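# Replace the mismatched relay in the panel with a spare

## Task

Find the one relay among the six in the panel (clear boxes topped by a colored button) whose button color differs from the other five, take it out and drop it into the black parts tray. Then pick the rack spare whose button matches those five and press it fully into the vacant socket; there is no click to tell you it is seated. It must match its neighbors: button on the same side as theirs, top at their height, upright. It fails if any other relay is left partly lifted or tilted, if the result only holds because the robot is holding it, or if anything the robot is touching at the end settles more than about a fingernail's width once released.

## Robot and tools

Robot: a single UR7e arm with a Robotiq 2F-85 two-finger gripper. There is only one arm, so every motion argument is a single row for that arm. A wrist camera, cam_wrist (616x616 fisheye), rides on the hand; a calibration line with intrinsics K and T_world_to_cam is provided, and a result lists the camera again if its numbers change.

Frames. Scene frame: origin on the table top directly under the arm base, +z up, +y to the left when facing along +x. Result positions are in metres in this frame, orientation as quaternion wxyz. Gripper frame: fingers point along +z, pads close along y, and a flat block juts about 9 cm toward +x and rotates with the hand. end_effector_position is the point between the pads when they are shut; fingertips extend about 19 mm past it when closed and 6 mm when open. While closing, the tips travel about 13 mm further from the wrist, so leave that gap above a surface.

Row format (shared by execute_actions and move): 9 numbers, each in [-1, 1]: dx, dy, dz, rx, ry, rz, position, force_limit, speed. The first six are an offset, not a pose: a displacement in the gripper's own axes from the gripper's measured pose at the start of the action (for move, from the pose in the latest result showing one). 1.0 equals 0.6 m for dx..dz and 180 degrees for the rotation; rx, ry, rz form one rotation vector. The last three are absolute gripper settings: position +1 fully open (85 mm), about -0.8 pads touching, -1 squeeze until blocked; force_limit from roughly 20 N at -1 through 128 N at 0 to 235 N at +1 (less on very thin items); speed from about 20 mm/s at -1 to 85 at 0 to 150 at +1 (faster closes grip a little harder). Optionally 6 more numbers, 0 to 1, scale each joint's stiffness in Joint positions order and persist until changed.

execute_actions(actions): a list of up to 15 actions; each action is a table of up to 15 rows, one row per 1/30 s step; a short table repeats its last row to fill 15 steps. Every row in an action is measured from that action's start pose, not from the previous row. Each step the commanded pose is clipped to within 100 mm and 16 degrees of the measured pose, so large offsets need several actions. An empty list just returns state and images.

move(target, speed, stop_force, blocking): one row as target; the hand follows a straight path toward it lasting 0.5 to 10 s. speed is in m/s, 0.002 to 0.5 (default 0.25), with turning capped at twice that in rad/s. The path ignores obstacles and the arm is stiff, so aiming even slightly past a firm contact may trigger a fault. stop_force (9 to 40 N, needs very slow speed to be safe) ends the path when the wrist sensor feels that much extra resistance along the line to the target; the hand backs up two steps and holds. It is unreliable on moves that rotate, not available in the first 0.2 s, and should be omitted when moving away from something you press on. blocking=false returns after 0.5 s (not allowed with stop_force); then use wait(0) to poll or stop to brake before sending other motion. The result adds a move: line giving the ending (done, off_target, moving, held, fault, contact) and limits such as paced (pose clipped) or held (steps blocked).

wait(seconds): 0 to 10, holds the last command. stop(): brakes a running move. zoom_image(camera="cam_wrist", region=[x0,y0,x1,y1]): pixel box, origin top-left, at most 504x504. read_manual(section): licence texts only. finished_scene(scene): ends the current scene by number once the goal holds on its own; irreversible.

Result lines: pose and velocities; Hand target (where the controller now drives); Joint positions and joint torques (drive output, offset and noisy); Wrist force and Wrist torque in gripper axes, noisy, offset up to ~4 N, saturating near 50 N, pointing from a pressed surface into the arm; "pose unreachable" when the clearance check altered a command. object_status: 0 moving, 1 blocked while opening, 2 blocked while closing (a grip), 3 reached target or pads met. Any new position value resets it to 0 briefly; new force_limit or speed applies only after a position change of at least 0.01. position_measured is in counts: 3 open, ~78 = 60 mm, ~130 = 40 mm, ~180 = 20 mm, 230 pads touching.

Hazards: a joint load over its limit (wrist joints 25.4 N m, others 136 N m, held weight included) or 150 N external force causes a 10 s stop that skips the rest of the call. Long holding under load heats motors: MOTOR HOT from 70 °C, brakes and an OVER-TEMPERATURE FAULT at 85 °C. The arm lags commands by about 0.17 s and may fall short after big moves. Brief tugs on held parts or pushes on loose items can occur. Avoid dropping or slamming parts, hard or fast contacts, pressing deep past contact, tipping or lifting neighbor relays, and knocking anything off the table. Seat the spare gently with small downward steps and release before finishing.

Each tool is called as name(argument=value, ...), one argument or row to a line, values as JSON.

## Session

execute_actions(
  actions=[],
)

Scene clock: 0.00 s.
end_effector_position=(+0.5704, +0.1053, +0.2883) position_measured=3 object_status=3 end_effector_quat_wxyz=(+0.080, +0.751, +0.636, +0.156) end_effector_velocity=(-0.001, +0.001, -0.001) end_effector_angular_velocity=(-0.001, +0.001, +0.003)
Joint positions: [-0.011 -0.975  2.151 -3.229 -2.163  1.657]
Joint velocities: [ 0.001  0.001  0.002 -0.    -0.001 -0.001]
Joint torques (N m, as the arm reports them, + toward a larger angle): no reading
Wrist force (N, on the end effector, along its own x y z axes, offset not removed): no reading
Wrist torque (N m, same axes, about the end effector's origin, offset not removed): no reading
Hand target: +0.570, +0.105, +0.288; +0.080, +0.751, +0.636, +0.156
Joint stiffness scale: [1. 1. 1. 1. 1. 1.]
camera_calibration (this result's frames):
cam_wrist: T_world_to_cam=[[0.926891, -0.0413532, 0.373045, -0.656278], [-0.104998, -0.982797, 0.151939, 0.148489], [0.360344, -0.179999, -0.915288, 0.222566], [0, 0, 0, 1]] pos_world=[0.543689, 0.158857, 0.425972]

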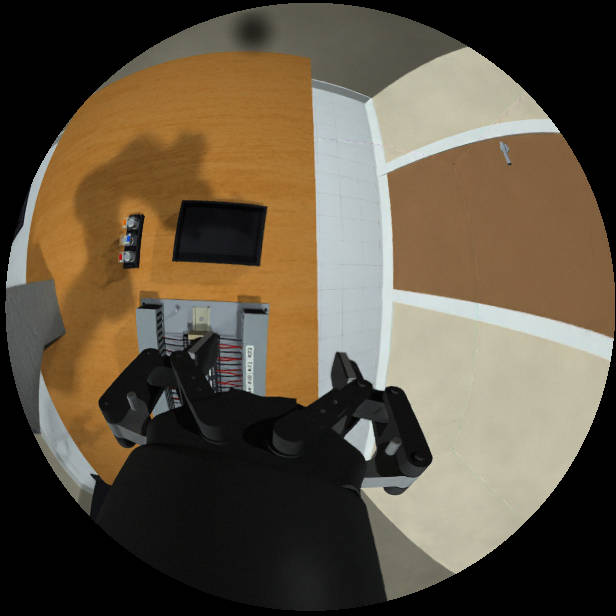

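move(
  target=[-0.413,-0.12,0.11,0.107,-0.0344,-0.052,0.1,0,0],
)

zoom_image(
  camera="cam_wrist",
  region=[180,150,400,400],
)

Scene clock: 5.53 s.
end_effector_position=(+0.4899, -0.1183, +0.1708) position_measured=117 object_status=3 end_effector_quat_wxyz=(-0.000, +0.707, +0.707, +0.000) end_effector_velocity=(+0.001, -0.001, +0.000) end_effector_angular_velocity=(-0.002, -0.001, +0.010)
Joint positions: [-0.499 -1.161  2.264 -3.061 -2.116  1.164]
Joint velocities: [ 0.    -0.001 -0.001 -0.    -0.001 -0.011]
Joint torques (N m, as the arm reports them, + toward a larger angle): [ 18.71 -35.09  -5.86  -1.9    0.19  -0.16]
Wrist force (N, on the end effector, along its own x y z axes, offset not removed): [0.0 1.2 -1.9]
Wrist torque (N m, same axes, about the end effector's origin, offset not removed): [0.32 -0.18 -0.12]
Hand target: +0.491, -0.120, +0.171; +0.000, +0.707, +0.707, +0.000
Off the commanded pose: 0.002 m, 0 deg.
Joint stiffness scale: [1. 1. 1. 1. 1. 1.]
move: done
camera_calibration (this result's frames):
cam_wrist: T_world_to_cam=[[0.989178, 0.140809, 0.0412308, -0.499314], [0.12592, -0.958966, 0.254023, -0.189646], [0.0753076, -0.246082, -0.966319, 0.244351], [0, 0, 0, 1]] pos_world=[0.499389, -0.0514257, 0.304882]

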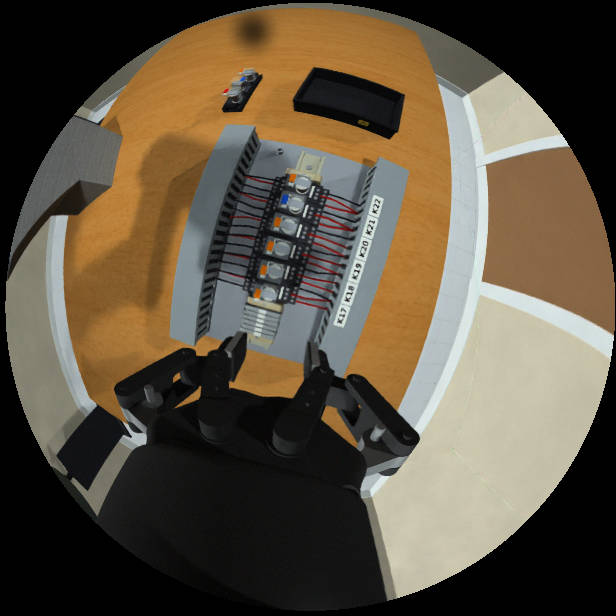

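Region (180, 150, 400, 400) of cam_wrist's 616x616 image, scaled by 2.016, with more detail than that image has; it fills the left 444 columns of this view, and the rest is white.

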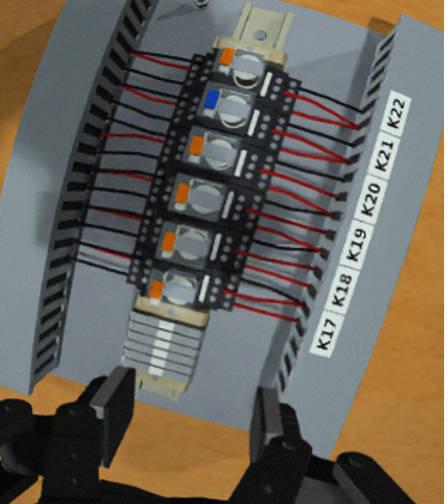

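move(
  target=[0.208,-0.012,0.135,0,0,0.047,0.1,0,0],
  speed=0.2,
)

zoom_image(
  camera="cam_wrist",
  region=[200,260,360,400],
)

Scene clock: 12.60 s.
end_effector_position=(+0.4795, +0.0065, +0.0891) position_measured=117 object_status=3 end_effector_quat_wxyz=(-0.003, +0.757, +0.654, -0.001) end_effector_velocity=(+0.001, -0.001, +0.001) end_effector_angular_velocity=(-0.004, -0.004, -0.005)
Joint positions: [-0.382 -0.771  2.207 -3.318 -2.157  1.445]
Joint velocities: [ 0.002 -0.001 -0.001 -0.003 -0.003  0.003]
Joint torques (N m, as the arm reports them, + toward a larger angle): [ 27.35 -36.11  -3.25  -2.36  -0.67   0.46]
Wrist force (N, on the end effector, along its own x y z axes, offset not removed): [0.0 0.7 2.1]
Wrist torque (N m, same axes, about the end effector's origin, offset not removed): [0.22 -0.10 -0.01]
Hand target: +0.482, +0.007, +0.090; -0.000, +0.757, +0.653, +0.000
Off the commanded pose: 0.003 m, 0 deg.
Joint stiffness scale: [1. 1. 1. 1. 1. 1.]
move: done
camera_calibration (this result's frames):
cam_wrist: T_world_to_cam=[[0.999348, -0.00469262, 0.0357988, -0.506716], [-0.0135845, -0.967529, 0.252393, 0.0192192], [0.033452, -0.252715, -0.966962, 0.217064], [0, 0, 0, 1]] pos_world=[0.499385, 0.0710726, 0.223182]

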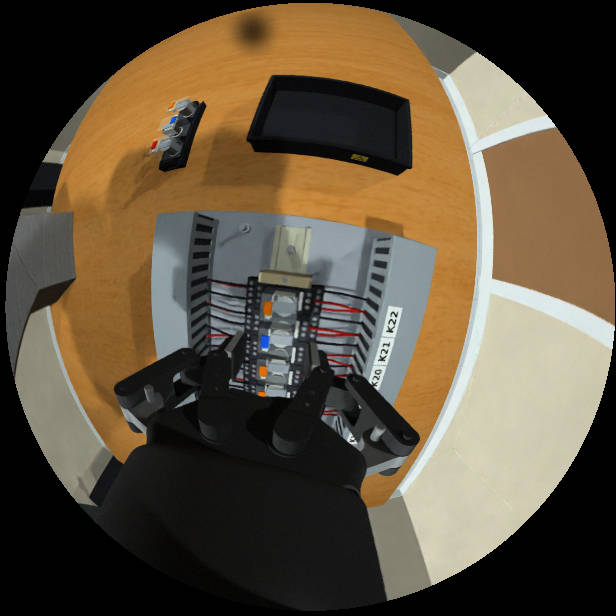

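Region (200, 260, 360, 400) of cam_wrist's 616x616 image, scaled by 3.150, with more detail than that image has; it fills the top 441 rows of this view, and the rest is white.

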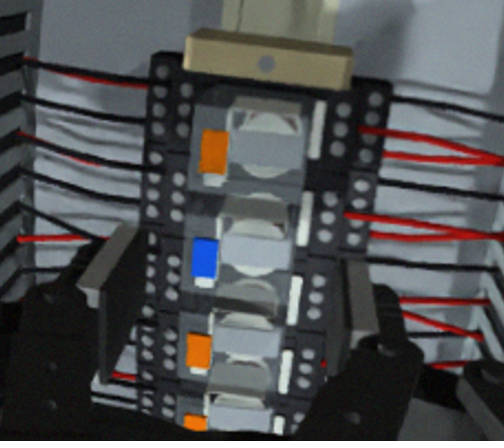

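move(
  target=[0,0.005,0.046,0,0,-0.011,0,0,0],
  speed=0.03,
  stop_force=12,
)

zoom_image(
  camera="cam_wrist",
  region=[200,260,360,400],
)

Scene clock: 18.17 s.
end_effector_position=(+0.4801, +0.0075, +0.0625) position_measured=128 object_status=3 end_effector_quat_wxyz=(-0.004, +0.744, +0.668, -0.002) end_effector_velocity=(+0.002, +0.000, +0.001) end_effector_angular_velocity=(+0.001, -0.008, +0.005)
Joint positions: [-0.412 -0.704  2.177 -3.37  -2.147  1.375]
Joint velocities: [ 0.001 -0.001 -0.001 -0.007  0.003 -0.009]
Joint torques (N m, as the arm reports them, + toward a larger angle): [ 23.12 -35.7   -1.85  -2.52   0.5   -0.17]
Wrist force (N, on the end effector, along its own x y z axes, offset not removed): [2.0 0.0 1.0]
Wrist torque (N m, same axes, about the end effector's origin, offset not removed): [0.30 -0.15 0.11]
Hand target: +0.482, +0.006, +0.062; -0.003, +0.745, +0.667, -0.001
Off the commanded pose: 0.003 m, 0 deg.
Joint stiffness scale: [1. 1. 1. 1. 1. 1.]
move: done
camera_calibration (this result's frames):
cam_wrist: T_world_to_cam=[[0.998912, 0.0328296, 0.0331205, -0.506224], [0.0234591, -0.967563, 0.251539, 0.00918928], [0.0403041, -0.250488, -0.96728, 0.188225], [0, 0, 0, 1]] pos_world=[0.497871, 0.0726585, 0.196521]

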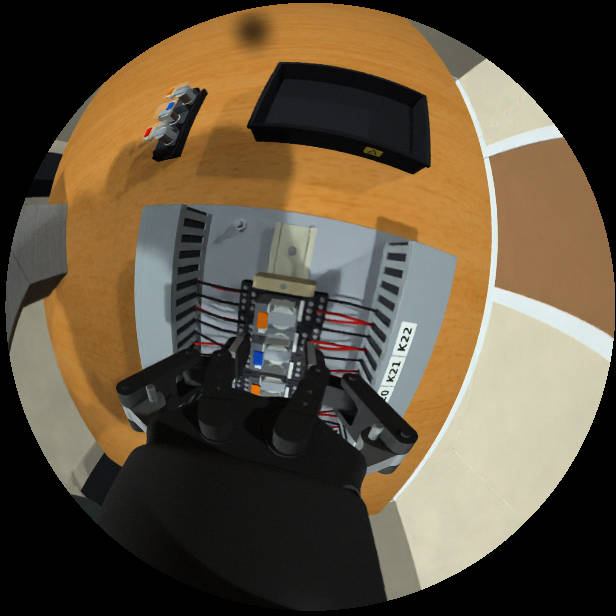

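Region (200, 260, 360, 400) of cam_wrist's 616x616 image, scaled by 3.150, with more detail than that image has; it fills the top 441 rows of this view, and the rest is white.

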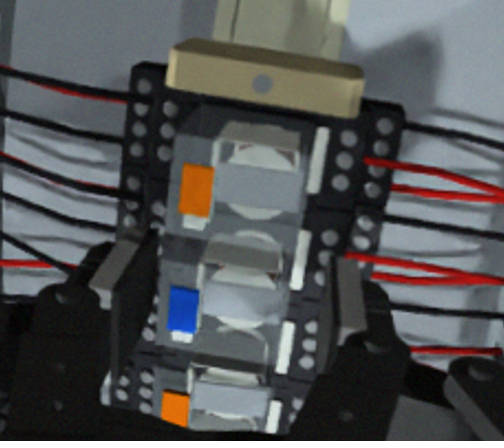

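Grip, then pull with rocking.

execute_actions(
  actions=[
    [[0,-0.002,0.002,0,0,0,-1,-0.4,-0.6]],
    [[0,0,0,0,0,0,-1,-0.4,-0.6]],
    [[0,0.002,-0.009,0,0,0,-1,-0.4,-0.6]],
    [[0,0.006,-0.010,0.018,0,0,-1,-0.4,-0.6]],
    [[0,-0.002,-0.010,-0.036,0,0,-1,-0.4,-0.6]],
    [[0,0.007,-0.010,0.028,0,0,-1,-0.4,-0.6]],
  ],
)

Scene clock: 26.77 s.
end_effector_position=(+0.4703, +0.0080, +0.0663) position_measured=164 object_status=2 end_effector_quat_wxyz=(-0.033, +0.742, +0.669, -0.027) end_effector_velocity=(-0.017, +0.007, -0.007) end_effector_angular_velocity=(+0.013, +0.079, +0.018)
Joint positions: [-0.406 -0.741  2.167 -3.228 -2.161  1.428]
Joint velocities: [-0.002  0.001 -0.009  0.103 -0.007  0.034]
Joint torques (N m, as the arm reports them, + toward a larger angle): [ 33.67 -44.06  -1.84  -2.92  -0.2    0.65]
Wrist force (N, on the end effector, along its own x y z axes, offset not removed): [-2.2 7.0 22.1]
Wrist torque (N m, same axes, about the end effector's origin, offset not removed): [0.39 0.17 -0.18]
Hand target: +0.475, +0.009, +0.071; -0.030, +0.742, +0.669, -0.025
Off the commanded pose: 0.006 m, 0 deg.
Joint stiffness scale: [1. 1. 1. 1. 1. 1.]
camera_calibration (this result's frames):
cam_wrist: T_world_to_cam=[[0.998388, 0.0369574, -0.0430683, -0.491306], [0.0462359, -0.969755, 0.239661, -0.000970149], [-0.0329085, -0.241266, -0.969901, 0.226939], [0, 0, 0, 1]] pos_world=[0.498027, 0.0719693, 0.199182]

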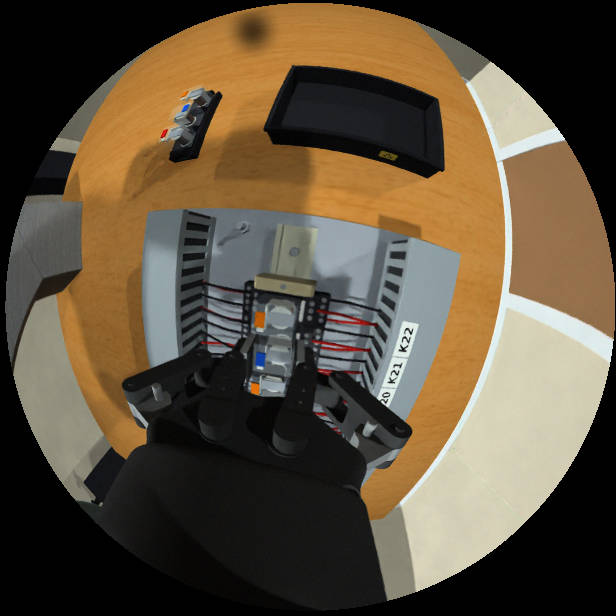

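execute_actions(
  actions=[
    [[0,0.002,-0.010,-0.056,0,0,-1,-0.4,-0.6]],
    [[0,0.01,-0.011,0.04,0,0,-1,-0.4,-0.6]],
    [[0,0.001,-0.011,-0.05,0,0,-1,-0.4,-0.6]],
  ],
)

Scene clock: 30.83 s.
end_effector_position=(+0.4729, +0.0086, +0.0821) position_measured=164 object_status=2 end_effector_quat_wxyz=(+0.034, +0.740, +0.670, +0.032) end_effector_velocity=(+0.023, -0.012, +0.002) end_effector_angular_velocity=(-0.014, -0.131, -0.035)
Joint positions: [-0.401 -0.699  2.259 -3.568 -2.129  1.315]
Joint velocities: [-0.021  0.04   0.003 -0.208  0.038 -0.069]
Joint torques (N m, as the arm reports them, + toward a larger angle): [ 21.76 -36.01   5.74  -2.51   0.48   0.01]
Wrist force (N, on the end effector, along its own x y z axes, offset not removed): [-3.0 3.1 -2.4]
Wrist torque (N m, same axes, about the end effector's origin, offset not removed): [0.56 0.50 0.02]
Hand target: +0.473, +0.008, +0.082; +0.038, +0.741, +0.670, +0.036
Off the commanded pose: 0.001 m, 1 deg.
Joint stiffness scale: [1. 1. 1. 1. 1. 1.]
camera_calibration (this result's frames):
cam_wrist: T_world_to_cam=[[0.99018, 0.0425055, 0.133183, -0.503896], [0.00585489, -0.964431, 0.26427, 0.0127048], [0.139678, -0.260895, -0.955209, 0.159932], [0, 0, 0, 1]] pos_world=[0.476534, 0.0753966, 0.216521]

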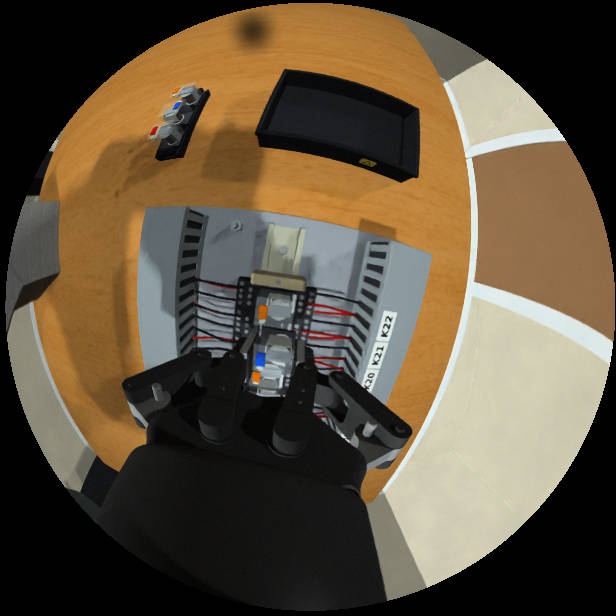

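move(
  target=[0,0.005,-0.055,0.03,0,0,-1,-0.4,-0.6],
  speed=0.1,
)

move(
  target=[0.375,0.06,0.02,0,0,0,-1,-0.4,-0.6],
)

Scene clock: 36.10 s.
end_effector_position=(+0.4701, +0.0087, +0.1143) position_measured=164 object_status=2 end_effector_quat_wxyz=(-0.002, +0.741, +0.672, -0.001) end_effector_velocity=(-0.001, +0.001, -0.000) end_effector_angular_velocity=(+0.002, +0.006, +0.001)
Joint positions: [-0.351 -0.832  2.251 -3.282 -2.166  1.432]
Joint velocities: [ 0.001 -0.    -0.002  0.01  -0.     0.004]
Joint torques (N m, as the arm reports them, + toward a larger angle): [ 26.41 -35.95  -4.4   -1.75  -0.59   0.37]
Wrist force (N, on the end effector, along its own x y z axes, offset not removed): [-1.1 -3.0 2.3]
Wrist torque (N m, same axes, about the end effector's origin, offset not removed): [-0.44 0.27 0.09]
Hand target: +0.473, +0.009, +0.115; -0.001, +0.741, +0.671, +0.000
Off the commanded pose: 0.003 m, 0 deg.
Joint stiffness scale: [1. 1. 1. 1. 1. 1.]
move: done
camera_calibration (this result's frames):
cam_wrist: T_world_to_cam=[[0.998413, 0.042999, 0.0363706, -0.498204], [0.0324623, -0.967118, 0.252247, -0.00676804], [0.046021, -0.250666, -0.966979, 0.236386], [0, 0, 0, 1]] pos_world=[0.486754, 0.0741308, 0.248407]

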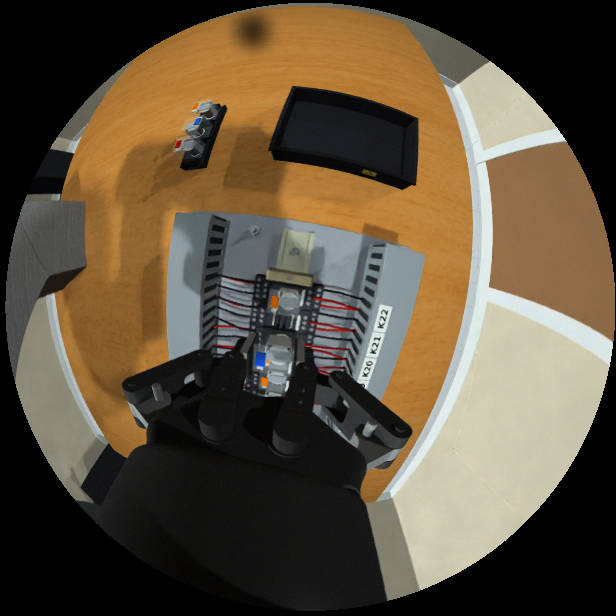

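Scene clock: 37.57 s.
end_effector_position=(+0.5260, +0.2288, +0.1023) position_measured=164 object_status=2 end_effector_quat_wxyz=(-0.003, +0.740, +0.672, -0.001) end_effector_velocity=(-0.002, -0.000, -0.002) end_effector_angular_velocity=(-0.006, +0.015, -0.002)
Joint positions: [-0.008 -0.497  1.842 -2.96  -2.223  1.849]
Joint velocities: [-0.001  0.001 -0.005  0.023 -0.004  0.014]
Joint torques (N m, as the arm reports them, + toward a larger angle): [ 30.44 -40.72  -8.62  -1.79  -0.53   0.46]
Wrist force (N, on the end effector, along its own x y z axes, offset not removed): [0.2 1.9 -2.9]
Wrist torque (N m, same axes, about the end effector's origin, offset not removed): [0.31 -0.10 -0.08]
Hand target: +0.528, +0.229, +0.102; -0.002, +0.741, +0.672, -0.001
Off the commanded pose: 0.002 m, 0 deg.
Joint stiffness scale: [1. 1. 1. 1. 1. 1.]
move: done
camera_calibration (this result's frames):
cam_wrist: T_world_to_cam=[[0.998368, 0.0447239, 0.0355093, -0.563315], [0.0343934, -0.967295, 0.251313, 0.206396], [0.0455877, -0.249682, -0.967254, 0.277334], [0, 0, 0, 1]] pos_world=[0.542654, 0.294085, 0.236386]

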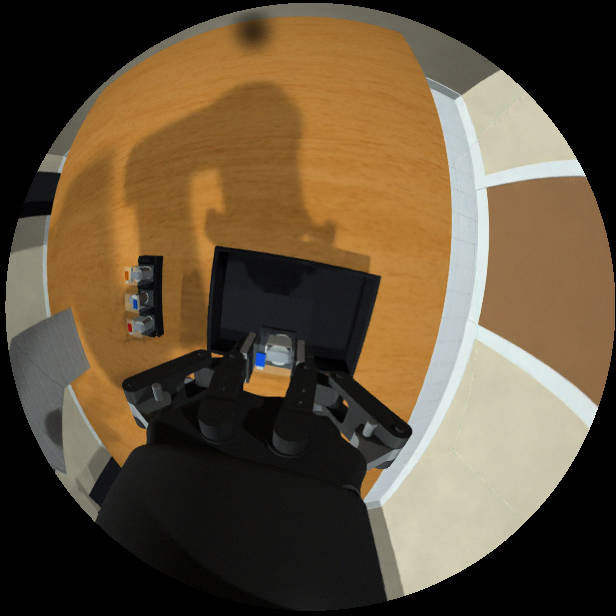

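move(
  target=[0.01,0.01,0.09,-0.002,0,0,-1,-0.4,-0.6],
  speed=0.12,
)

move(
  target=[0,0,0.03,0,0,0,-1,-0.4,-0.6],
  speed=0.015,
  stop_force=9,
)

execute_actions(
  actions=[
    [[0,0,-0.002,0,0,0,0.05,-0.5,0]],
  ],
)

move(
  target=[0,0,-0.09,0,0,0,0.05,-0.5,0],
  speed=0.15,
)

move(
  target=[0.045,-0.29,0.01,0,0,0.01,0.05,-0.5,0],
)

zoom_image(
  camera="cam_wrist",
  region=[200,260,360,400],
)

Scene clock: 45.50 s.
end_effector_position=(+0.5293, +0.2349, +0.0484) position_measured=164 object_status=2 end_effector_quat_wxyz=(-0.001, +0.739, +0.674, -0.000) end_effector_velocity=(+0.001, -0.000, +0.000) end_effector_angular_velocity=(+0.002, -0.003, -0.001)
Joint positions: [-0.057 -0.377  1.778 -3.057 -2.222  1.781]
Joint velocities: [-0.001 -0.001 -0.001 -0.003  0.001 -0.002]
Joint torques (N m, as the arm reports them, + toward a larger angle): [ 29.77 -42.08  -7.42  -2.49   0.43  -0.07]
Wrist force (N, on the end effector, along its own x y z axes, offset not removed): [0.4 0.4 -0.2]
Wrist torque (N m, same axes, about the end effector's origin, offset not removed): [0.00 -0.10 0.13]
Hand target: +0.532, +0.234, +0.048; -0.001, +0.740, +0.672, +0.001
Off the commanded pose: 0.003 m, 0 deg.
Joint stiffness scale: [1. 1. 1. 1. 1. 1.]
move: done
camera_calibration (this result's frames):
cam_wrist: T_world_to_cam=[[0.998082, 0.0483722, 0.0386194, -0.565868], [0.0370615, -0.966741, 0.253058, 0.2241], [0.0495759, -0.251141, -0.96668, 0.224781], [0, 0, 0, 1]] pos_world=[0.545333, 0.30047, 0.182435]

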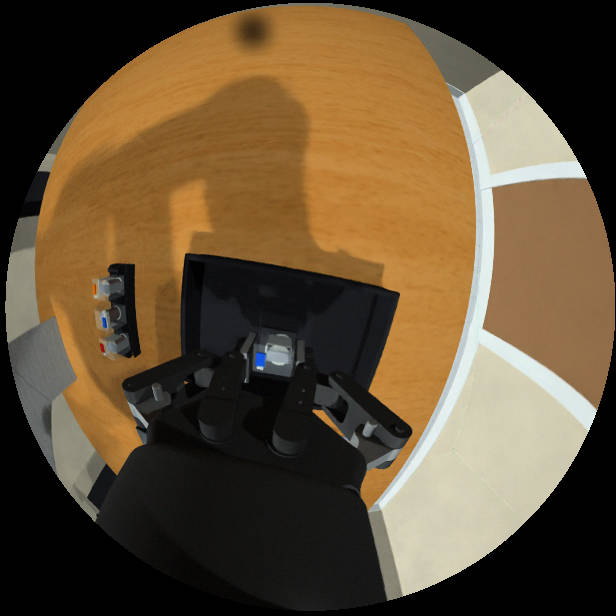

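Scene clock: 46.60 s.
end_effector_position=(+0.5278, +0.2355, +0.0394) position_measured=164 object_status=2 end_effector_quat_wxyz=(-0.001, +0.738, +0.675, -0.001) end_effector_velocity=(-0.001, -0.001, +0.000) end_effector_angular_velocity=(-0.002, +0.005, -0.003)
Joint positions: [-0.066 -0.358  1.771 -3.076 -2.222  1.767]
Joint velocities: [-0.001 -0.003  0.001  0.008 -0.002  0.006]
Joint torques (N m, as the arm reports them, + toward a larger angle): [ 29.99 -41.25  -3.13  -1.78  -0.13   0.39]
Wrist force (N, on the end effector, along its own x y z axes, offset not removed): [0.0 -1.5 -7.7]
Wrist torque (N m, same axes, about the end effector's origin, offset not removed): [0.17 0.09 -0.03]
Hand target: +0.527, +0.235, +0.039; -0.002, +0.738, +0.675, -0.001
Off the commanded pose: 0.009 m, 0 deg.
Joint stiffness scale: [1. 1. 1. 1. 1. 1.]
move: contact
camera_calibration (this result's frames):
cam_wrist: T_world_to_cam=[[0.997901, 0.0518636, 0.0387836, -0.56475], [0.0403788, -0.966492, 0.253502, 0.225214], [0.0506315, -0.251404, -0.966557, 0.215875], [0, 0, 0, 1]] pos_world=[0.54354, 0.301229, 0.173466]

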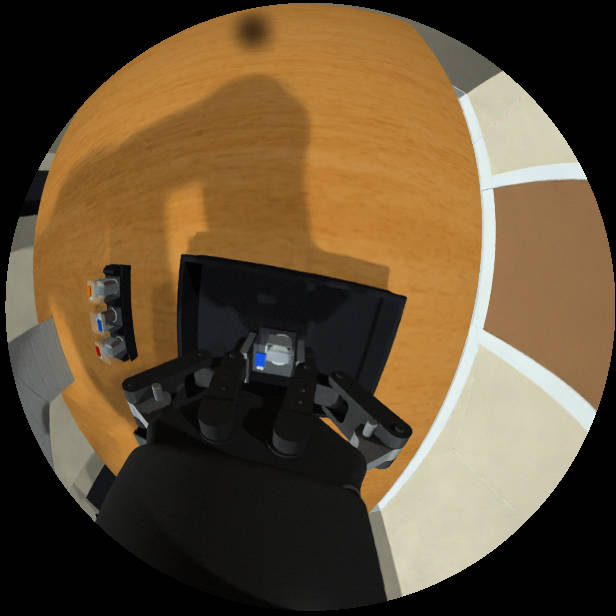

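Scene clock: 47.10 s.
end_effector_position=(+0.5280, +0.2353, +0.0398) position_measured=123 object_status=0 end_effector_quat_wxyz=(-0.001, +0.738, +0.675, -0.001) end_effector_velocity=(+0.001, -0.000, +0.001) end_effector_angular_velocity=(-0.001, -0.002, -0.001)
Joint positions: [-0.066 -0.359  1.771 -3.075 -2.222  1.768]
Joint velocities: [ 0.001 -0.001 -0.001  0.001 -0.001  0.   ]
Joint torques (N m, as the arm reports them, + toward a larger angle): [ 32.2  -43.12  -2.76  -1.78  -0.09   0.47]
Wrist force (N, on the end effector, along its own x y z axes, offset not removed): [1.2 -0.3 -2.2]
Wrist torque (N m, same axes, about the end effector's origin, offset not removed): [-0.06 -0.19 0.15]
Hand target: +0.528, +0.235, +0.041; -0.001, +0.738, +0.675, -0.001
Off the commanded pose: 0.001 m, 0 deg.
Joint stiffness scale: [1. 1. 1. 1. 1. 1.]
camera_calibration (this result's frames):
cam_wrist: T_world_to_cam=[[0.997952, 0.0510747, 0.0385155, -0.564824], [0.0396813, -0.966516, 0.253521, 0.225274], [0.0501744, -0.251473, -0.966563, 0.216382], [0, 0, 0, 1]] pos_world=[0.543871, 0.300993, 0.173789]

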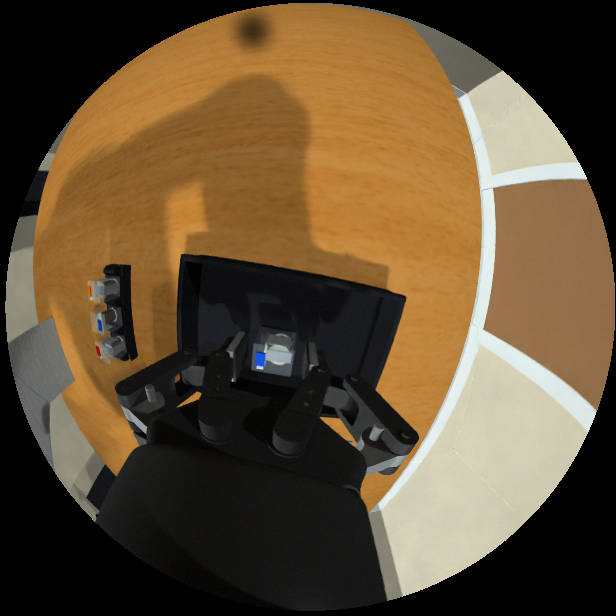

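Scene clock: 48.07 s.
end_effector_position=(+0.5312, +0.2347, +0.0939) position_measured=123 object_status=3 end_effector_quat_wxyz=(-0.001, +0.739, +0.673, +0.001) end_effector_velocity=(-0.001, +0.000, -0.000) end_effector_angular_velocity=(-0.001, +0.004, +0.000)
Joint positions: [-0.009 -0.469  1.816 -2.971 -2.225  1.84 ]
Joint velocities: [ 0.    -0.    -0.001  0.006 -0.001  0.003]
Joint torques (N m, as the arm reports them, + toward a larger angle): [ 31.52 -41.51  -2.    -1.5   -0.57   0.35]
Wrist force (N, on the end effector, along its own x y z axes, offset not removed): [-0.9 0.5 0.4]
Wrist torque (N m, same axes, about the end effector's origin, offset not removed): [0.33 0.15 0.10]
Hand target: +0.528, +0.235, +0.094; -0.001, +0.738, +0.675, -0.001
Off the commanded pose: 0.003 m, 0 deg.
Joint stiffness scale: [1. 1. 1. 1. 1. 1.]
move: done
camera_calibration (this result's frames):
cam_wrist: T_world_to_cam=[[0.997992, 0.0473075, 0.042115, -0.569594], [0.0351911, -0.967005, 0.252313, 0.213503], [0.0526618, -0.250325, -0.966729, 0.266881], [0, 0, 0, 1]] pos_world=[0.546882, 0.300212, 0.228121]

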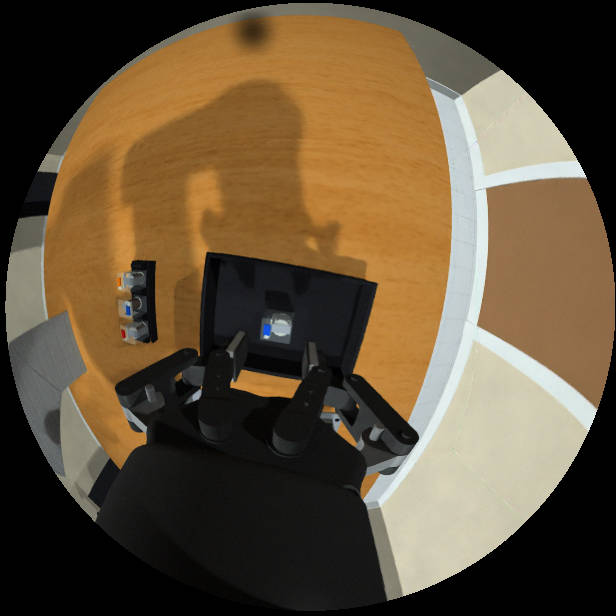

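Scene clock: 49.37 s.
end_effector_position=(+0.3623, +0.2775, +0.0875) position_measured=123 object_status=3 end_effector_quat_wxyz=(-0.000, +0.750, +0.661, +0.001) end_effector_velocity=(+0.002, +0.000, +0.001) end_effector_angular_velocity=(+0.002, -0.009, -0.011)
Joint positions: [ 0.117 -0.357  2.102 -3.272 -2.226  2.032]
Joint velocities: [ 0.001  0.    -0.001 -0.01  -0.001  0.005]
Joint torques (N m, as the arm reports them, + toward a larger angle): [ 26.92 -36.5    2.05  -2.34   0.2    0.56]
Wrist force (N, on the end effector, along its own x y z axes, offset not removed): [1.0 0.8 1.7]
Wrist torque (N m, same axes, about the end effector's origin, offset not removed): [0.13 -0.26 -0.03]
Hand target: +0.361, +0.278, +0.088; -0.001, +0.750, +0.662, +0.001
Off the commanded pose: 0.002 m, 0 deg.
Joint stiffness scale: [1. 1. 1. 1. 1. 1.]
move: done
camera_calibration (this result's frames):
cam_wrist: T_world_to_cam=[[0.999006, 0.0143331, 0.0422113, -0.393983], [0.00321068, -0.967576, 0.25256, 0.274115], [0.0444626, -0.252173, -0.96666, 0.283713], [0, 0, 0, 1]] pos_world=[0.380096, 0.342418, 0.221654]

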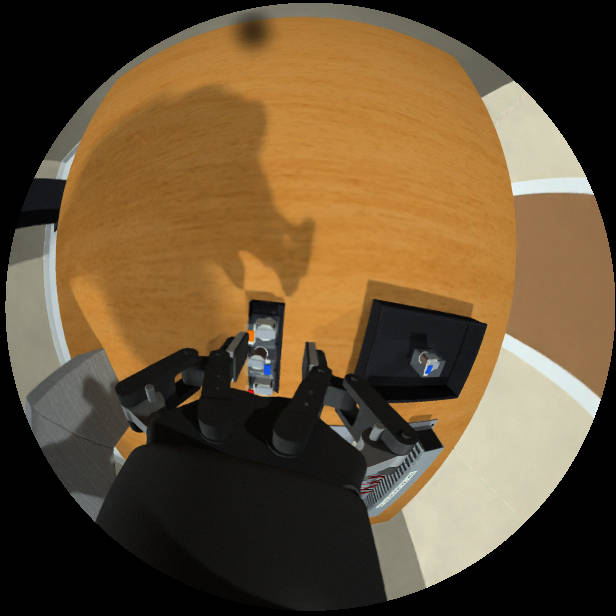

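Region (200, 260, 360, 400) of cam_wrist's 616x616 image, scaled by 3.150, with more detail than that image has; it fills the top 441 rows of this view, and the rest is white.

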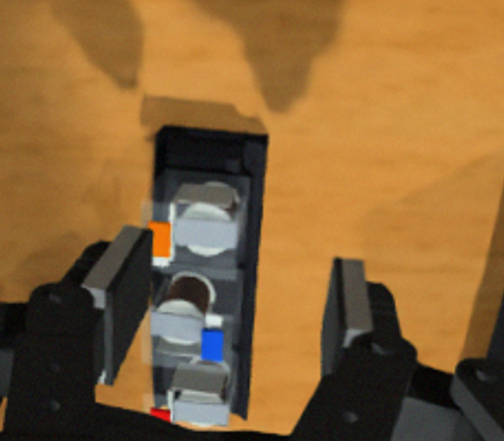

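move(
  target=[-0.005,-0.023,0.03,0,0,-0.022,0.05,-0.5,0],
  speed=0.06,
)

move(
  target=[0,0.004,0.04,0,0,0.001,0.05,-0.5,0],
  speed=0.03,
  stop_force=9,
)

zoom_image(
  camera="cam_wrist",
  region=[200,260,360,400],
)

Scene clock: 54.80 s.
end_effector_position=(+0.3505, +0.2778, +0.0704) position_measured=123 object_status=3 end_effector_quat_wxyz=(+0.000, +0.728, +0.686, +0.003) end_effector_velocity=(+0.004, +0.000, +0.001) end_effector_angular_velocity=(+0.004, -0.012, +0.005)
Joint positions: [ 0.1   -0.302  2.106 -3.349 -2.226  1.94 ]
Joint velocities: [ 0.001 -0.    -0.    -0.015  0.    -0.014]
Joint torques (N m, as the arm reports them, + toward a larger angle): [ 22.76 -34.97   4.25  -2.61  -0.35  -0.18]
Wrist force (N, on the end effector, along its own x y z axes, offset not removed): [-0.5 -1.1 -0.3]
Wrist torque (N m, same axes, about the end effector's origin, offset not removed): [-0.28 0.03 0.03]
Hand target: +0.348, +0.276, +0.070; -0.000, +0.727, +0.686, +0.001
Off the commanded pose: 0.003 m, 0 deg.
Joint stiffness scale: [1. 1. 1. 1. 1. 1.]
move: done
camera_calibration (this result's frames):
cam_wrist: T_world_to_cam=[[0.995622, 0.0813467, 0.04603, -0.399143], [0.0672787, -0.96559, 0.251214, 0.255923], [0.0648816, -0.247018, -0.966836, 0.259216], [0, 0, 0, 1]] pos_world=[0.363359, 0.343617, 0.204701]

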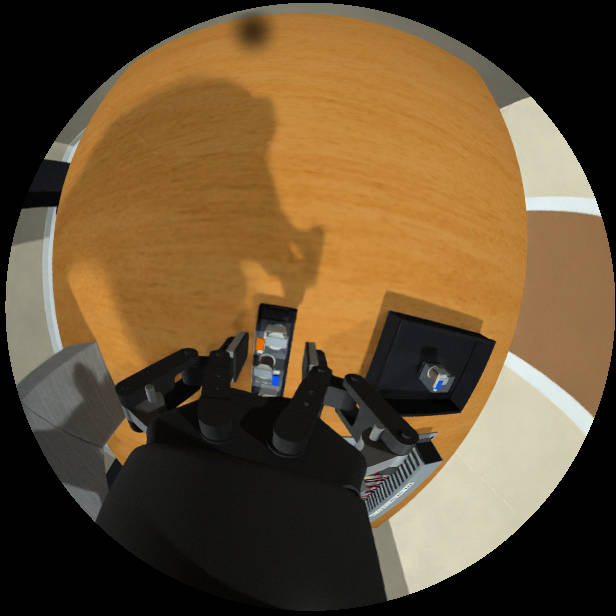

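Scene clock: 55.93 s.
end_effector_position=(+0.3505, +0.2778, +0.0473) position_measured=123 object_status=3 end_effector_quat_wxyz=(-0.001, +0.728, +0.686, +0.002) end_effector_velocity=(+0.001, +0.000, -0.000) end_effector_angular_velocity=(+0.002, -0.005, +0.001)
Joint positions: [ 0.065 -0.245  2.078 -3.401 -2.226  1.898]
Joint velocities: [-0.001  0.002 -0.    -0.009  0.001 -0.006]
Joint torques (N m, as the arm reports them, + toward a larger angle): [ 23.28 -34.37  -2.17  -2.41  -0.16  -0.22]
Wrist force (N, on the end effector, along its own x y z axes, offset not removed): [0.1 2.7 -1.2]
Wrist torque (N m, same axes, about the end effector's origin, offset not removed): [0.48 -0.11 -0.04]
Hand target: +0.353, +0.278, +0.046; +0.000, +0.729, +0.685, +0.003
Off the commanded pose: 0.003 m, 0 deg.
Joint stiffness scale: [1. 1. 1. 1. 1. 1.]
move: done
camera_calibration (this result's frames):
cam_wrist: T_world_to_cam=[[0.995698, 0.0818215, 0.0434841, -0.398096], [0.0683649, -0.965493, 0.251295, 0.26128], [0.0625449, -0.247241, -0.966933, 0.237748], [0, 0, 0, 1]] pos_world=[0.363651, 0.343618, 0.181539]

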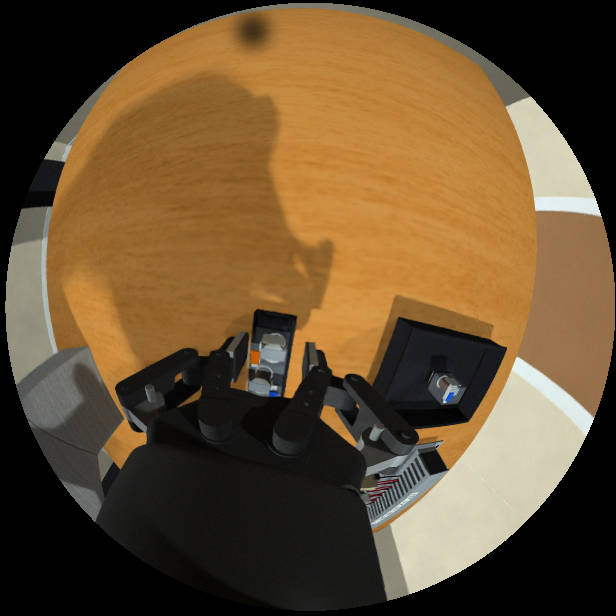

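Region (200, 260, 360, 400) of cam_wrist's 616x616 image, scaled by 3.150, with more detail than that image has; it fills the top 441 rows of this view, and the rest is white.

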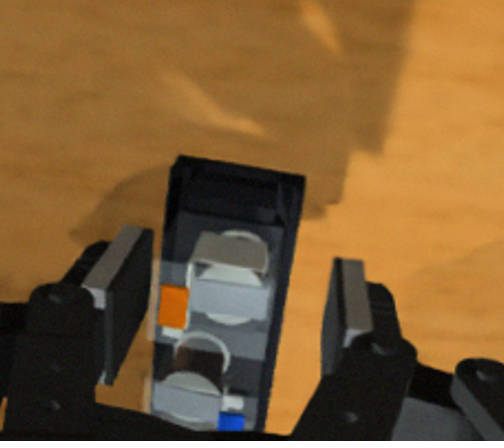

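move(
  target=[-0.003,-0.006,0.009,0,0,0,0.05,-0.5,0],
  speed=0.02,
)

execute_actions(
  actions=[
    [[0,0,0,0,0,0,-1,-0.3,-0.6]],
    [[0,0,0,0,0,0,-1,-0.3,-0.6]],
  ],
)

move(
  target=[0,-0.003,-0.15,0,0,0,-1,-0.3,-0.6],
  speed=0.1,
)

Scene clock: 66.37 s.
end_effector_position=(+0.3482, +0.2772, +0.0428) position_measured=123 object_status=3 end_effector_quat_wxyz=(+0.000, +0.728, +0.686, +0.003) end_effector_velocity=(+0.001, -0.000, -0.000) end_effector_angular_velocity=(+0.002, -0.005, -0.002)
Joint positions: [ 0.059 -0.231  2.078 -3.424 -2.226  1.887]
Joint velocities: [-0.002  0.002  0.    -0.011  0.001 -0.005]
Joint torques (N m, as the arm reports them, + toward a larger angle): [ 22.41 -33.81   3.59  -2.35   0.01  -0.08]
Wrist force (N, on the end effector, along its own x y z axes, offset not removed): [-1.0 2.4 0.1]
Wrist torque (N m, same axes, about the end effector's origin, offset not removed): [0.54 0.08 0.00]
Hand target: +0.347, +0.276, +0.042; -0.001, +0.728, +0.686, +0.002
Off the commanded pose: 0.002 m, 0 deg.
Joint stiffness scale: [1. 1. 1. 1. 1. 1.]
move: done
camera_calibration (this result's frames):
cam_wrist: T_world_to_cam=[[0.995591, 0.0815638, 0.0463236, -0.395663], [0.0674463, -0.965693, 0.250773, 0.262433], [0.0651884, -0.246543, -0.966937, 0.232293], [0, 0, 0, 1]] pos_world=[0.361076, 0.342972, 0.177131]

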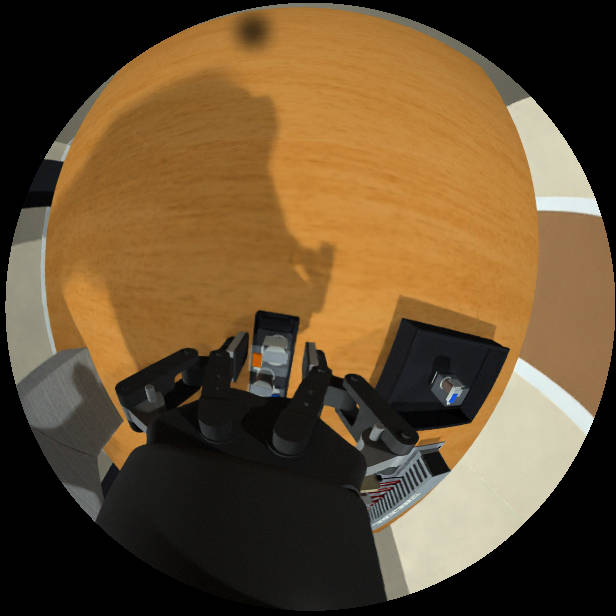

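Scene clock: 67.37 s.
end_effector_position=(+0.3484, +0.2773, +0.0429) position_measured=165 object_status=2 end_effector_quat_wxyz=(+0.000, +0.728, +0.686, +0.003) end_effector_velocity=(+0.001, -0.001, +0.000) end_effector_angular_velocity=(-0.002, -0.001, -0.000)
Joint positions: [ 0.059 -0.231  2.078 -3.425 -2.226  1.887]
Joint velocities: [-0.    -0.002  0.     0.    -0.003 -0.001]
Joint torques (N m, as the arm reports them, + toward a larger angle): [ 25.3  -35.51   2.    -2.06  -0.04   0.26]
Wrist force (N, on the end effector, along its own x y z axes, offset not removed): [-2.1 -5.6 -6.2]
Wrist torque (N m, same axes, about the end effector's origin, offset not removed): [-0.18 0.03 0.11]
Hand target: +0.348, +0.277, +0.043; +0.000, +0.728, +0.686, +0.003
Off the commanded pose: 0.000 m, 0 deg.
Joint stiffness scale: [1. 1. 1. 1. 1. 1.]
camera_calibration (this result's frames):
cam_wrist: T_world_to_cam=[[0.995572, 0.0815037, 0.0468411, -0.395846], [0.0672666, -0.965731, 0.250676, 0.262489], [0.065667, -0.246416, -0.966937, 0.232215], [0, 0, 0, 1]] pos_world=[0.361188, 0.342979, 0.177279]

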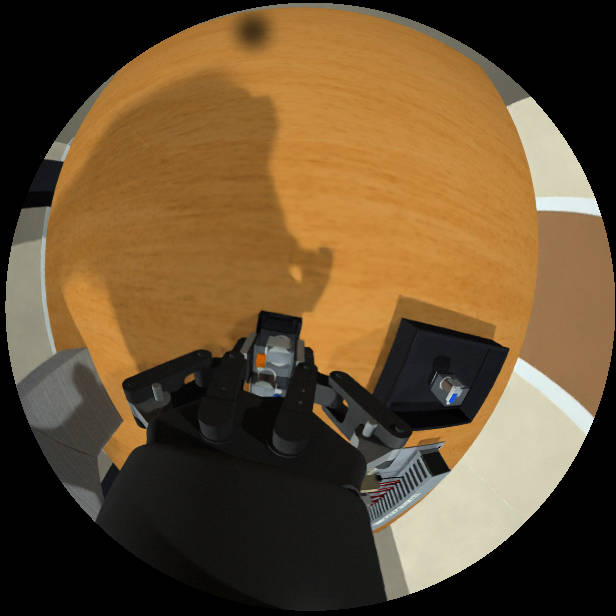

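Scene clock: 68.80 s.
end_effector_position=(+0.3491, +0.2771, +0.1325) position_measured=165 object_status=2 end_effector_quat_wxyz=(+0.001, +0.729, +0.684, +0.005) end_effector_velocity=(-0.002, +0.000, -0.001) end_effector_angular_velocity=(-0.003, +0.007, +0.002)
Joint positions: [ 0.19  -0.462  2.166 -3.187 -2.221  2.053]
Joint velocities: [ 0.001  0.    -0.     0.01  -0.     0.005]
Joint torques (N m, as the arm reports them, + toward a larger angle): [ 25.43 -36.52   1.27  -1.89   0.43   0.61]
Wrist force (N, on the end effector, along its own x y z axes, offset not removed): [-0.5 -0.4 -1.9]
Wrist torque (N m, same axes, about the end effector's origin, offset not removed): [0.00 0.09 0.06]
Hand target: +0.346, +0.277, +0.133; +0.000, +0.728, +0.686, +0.003
Off the commanded pose: 0.003 m, 0 deg.
Joint stiffness scale: [1. 1. 1. 1. 1. 1.]
move: done
camera_calibration (this result's frames):
cam_wrist: T_world_to_cam=[[0.995728, 0.0776992, 0.0498771, -0.400117], [0.0628548, -0.966138, 0.250253, 0.241567], [0.0676326, -0.246049, -0.966895, 0.317969], [0, 0, 0, 1]] pos_world=[0.361719, 0.342712, 0.266946]

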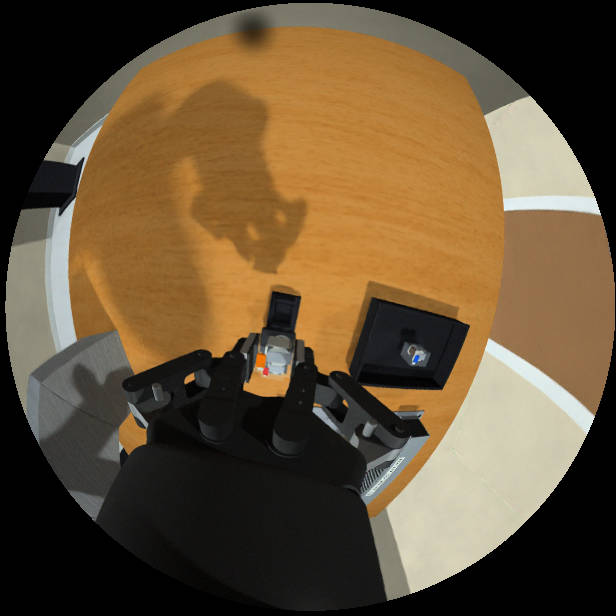

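move(
  target=[-0.4335,0.235,0.015,0.002,-0.002,0.006,-1,-0.3,-0.6],
)

move(
  target=[-0.002,0.004,0.072,0,0,0,-1,-0.3,-0.6],
  speed=0.03,
  stop_force=9,
)

zoom_image(
  camera="cam_wrist",
  region=[200,260,360,400],
)

Scene clock: 76.67 s.
end_effector_position=(+0.4717, +0.0098, +0.1237) position_measured=165 object_status=2 end_effector_quat_wxyz=(+0.001, +0.735, +0.678, -0.000) end_effector_velocity=(-0.000, +0.001, -0.000) end_effector_angular_velocity=(+0.005, +0.003, +0.009)
Joint positions: [-0.335 -0.852  2.255 -3.263 -2.172  1.429]
Joint velocities: [-0.001 -0.001 -0.001  0.007  0.005 -0.007]
Joint torques (N m, as the arm reports them, + toward a larger angle): [ 23.12 -35.05  -3.94  -1.7    0.41  -0.28]
Wrist force (N, on the end effector, along its own x y z axes, offset not removed): [3.5 1.1 -2.1]
Wrist torque (N m, same axes, about the end effector's origin, offset not removed): [0.28 -0.62 0.08]
Hand target: +0.474, +0.009, +0.123; +0.001, +0.735, +0.678, +0.000
Off the commanded pose: 0.002 m, 0 deg.
Joint stiffness scale: [1. 1. 1. 1. 1. 1.]
move: done
camera_calibration (this result's frames):
cam_wrist: T_world_to_cam=[[0.997288, 0.0608396, 0.0414151, -0.500543], [0.0482812, -0.965533, 0.255762, -0.0160382], [0.0555481, -0.253069, -0.965852, 0.241049], [0, 0, 0, 1]] pos_world=[0.48657, 0.0759694, 0.25765]

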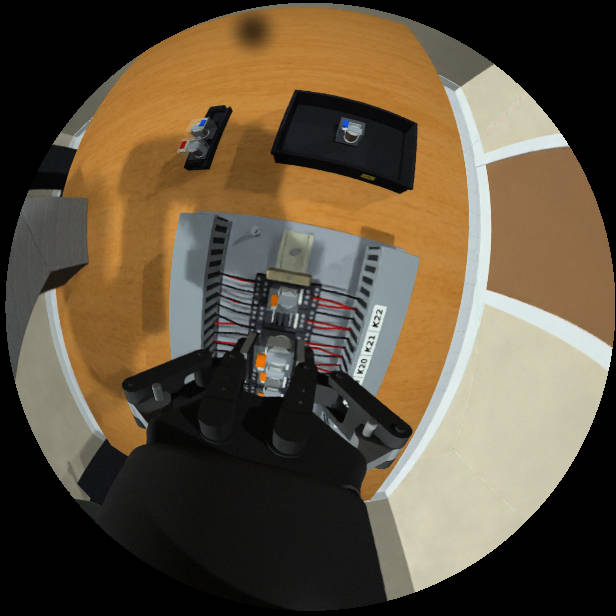

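Scene clock: 78.43 s.
end_effector_position=(+0.4717, +0.0097, +0.0814) position_measured=165 object_status=2 end_effector_quat_wxyz=(-0.001, +0.734, +0.679, -0.001) end_effector_velocity=(+0.003, -0.000, +0.001) end_effector_angular_velocity=(-0.001, -0.010, +0.001)
Joint positions: [-0.388 -0.743  2.218 -3.366 -2.157  1.366]
Joint velocities: [ 0.002 -0.    -0.002 -0.009  0.001 -0.005]
Joint torques (N m, as the arm reports them, + toward a larger angle): [ 22.55 -35.44  -3.1   -2.38   0.49  -0.12]
Wrist force (N, on the end effector, along its own x y z axes, offset not removed): [-0.4 -1.9 -0.5]
Wrist torque (N m, same axes, about the end effector's origin, offset not removed): [-0.44 -0.04 -0.06]
Hand target: +0.474, +0.008, +0.081; +0.001, +0.735, +0.678, -0.000
Off the commanded pose: 0.003 m, 0 deg.
Joint stiffness scale: [1. 1. 1. 1. 1. 1.]
move: done
camera_calibration (this result's frames):
cam_wrist: T_world_to_cam=[[0.997186, 0.0642774, 0.0385744, -0.49849], [0.0523683, -0.965504, 0.255069, -0.00721216], [0.0536389, -0.252331, -0.966153, 0.201083], [0, 0, 0, 1]] pos_world=[0.486679, 0.0758177, 0.215346]

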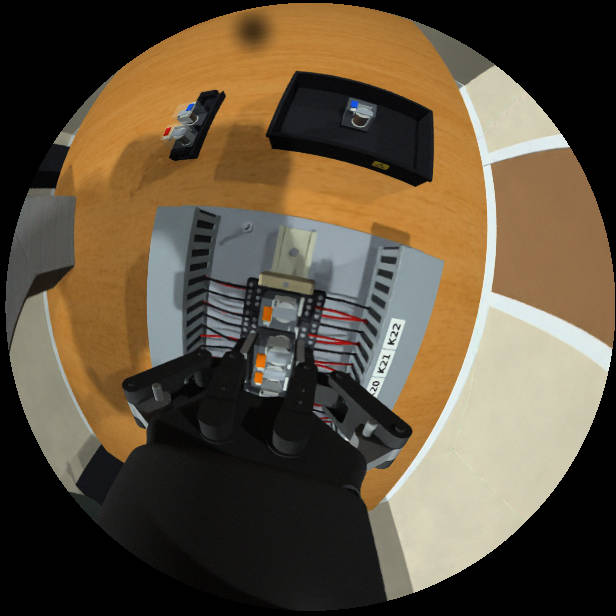

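Region (200, 260, 360, 400) of cam_wrist's 616x616 image, scaled by 3.150, with more detail than that image has; it fills the top 441 rows of this view, and the rest is white.

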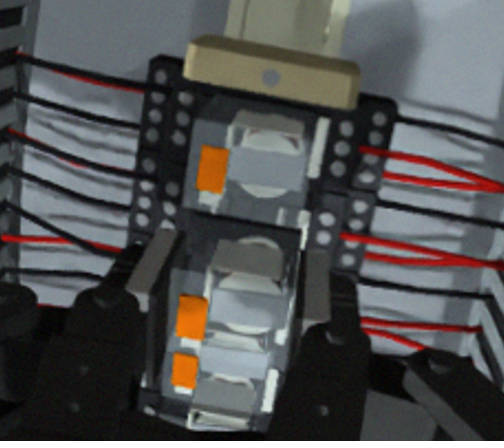

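move(
  target=[0,0.002,0.048,0,0,0.003,-1,-0.3,-0.6],
  speed=0.012,
  stop_force=40,
)

zoom_image(
  camera="cam_wrist",
  region=[200,260,360,400],
)

Scene clock: 83.63 s.
end_effector_position=(+0.4703, +0.0109, +0.0688) position_measured=165 object_status=2 end_effector_quat_wxyz=(+0.000, +0.733, +0.680, -0.001) end_effector_velocity=(-0.000, -0.001, +0.000) end_effector_angular_velocity=(+0.000, +0.005, -0.001)
Joint positions: [-0.402 -0.707  2.208 -3.402 -2.153  1.348]
Joint velocities: [-0.    -0.004 -0.001  0.011 -0.001  0.004]
Joint torques (N m, as the arm reports them, + toward a larger angle): [ 24.29 -34.98   0.15  -2.2    0.45   0.45]
Wrist force (N, on the end effector, along its own x y z axes, offset not removed): [-5.8 -4.3 -21.1]
Wrist torque (N m, same axes, about the end effector's origin, offset not removed): [1.02 0.84 0.25]
Hand target: +0.470, +0.011, +0.069; -0.000, +0.734, +0.680, -0.001
Off the commanded pose: 0.016 m, 1 deg.
Joint stiffness scale: [1. 1. 1. 1. 1. 1.]
move: contact
camera_calibration (this result's frames):
cam_wrist: T_world_to_cam=[[0.997057, 0.0655936, 0.0396814, -0.496727], [0.0533036, -0.965177, 0.256108, -0.00320103], [0.0550986, -0.253239, -0.965833, 0.188553], [0, 0, 0, 1]] pos_world=[0.485047, 0.0772415, 0.202641]

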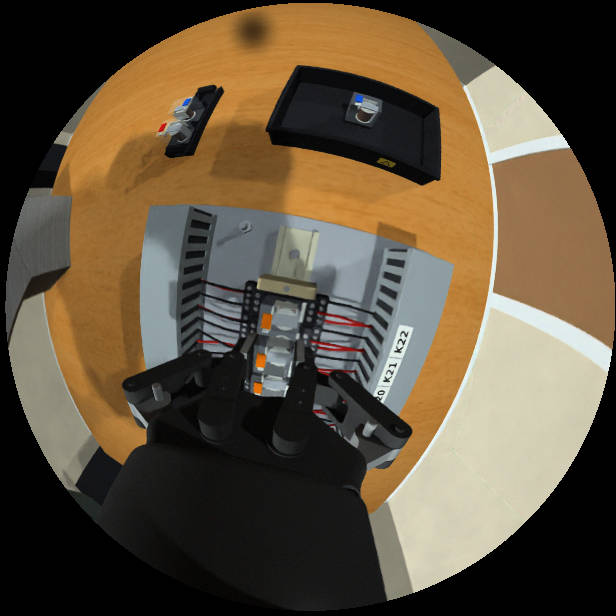

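Region (200, 260, 360, 400) of cam_wrist's 616x616 image, scaled by 3.150, with more detail than that image has; it fills the top 441 rows of this view, and the rest is white.

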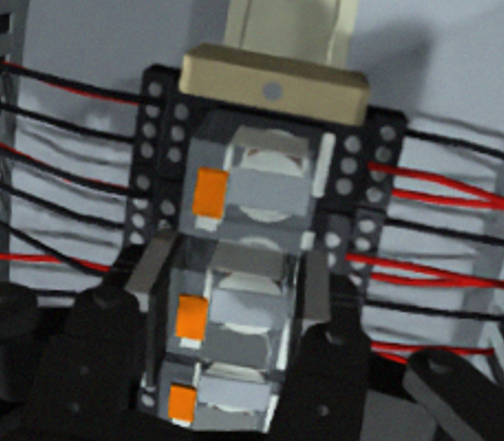

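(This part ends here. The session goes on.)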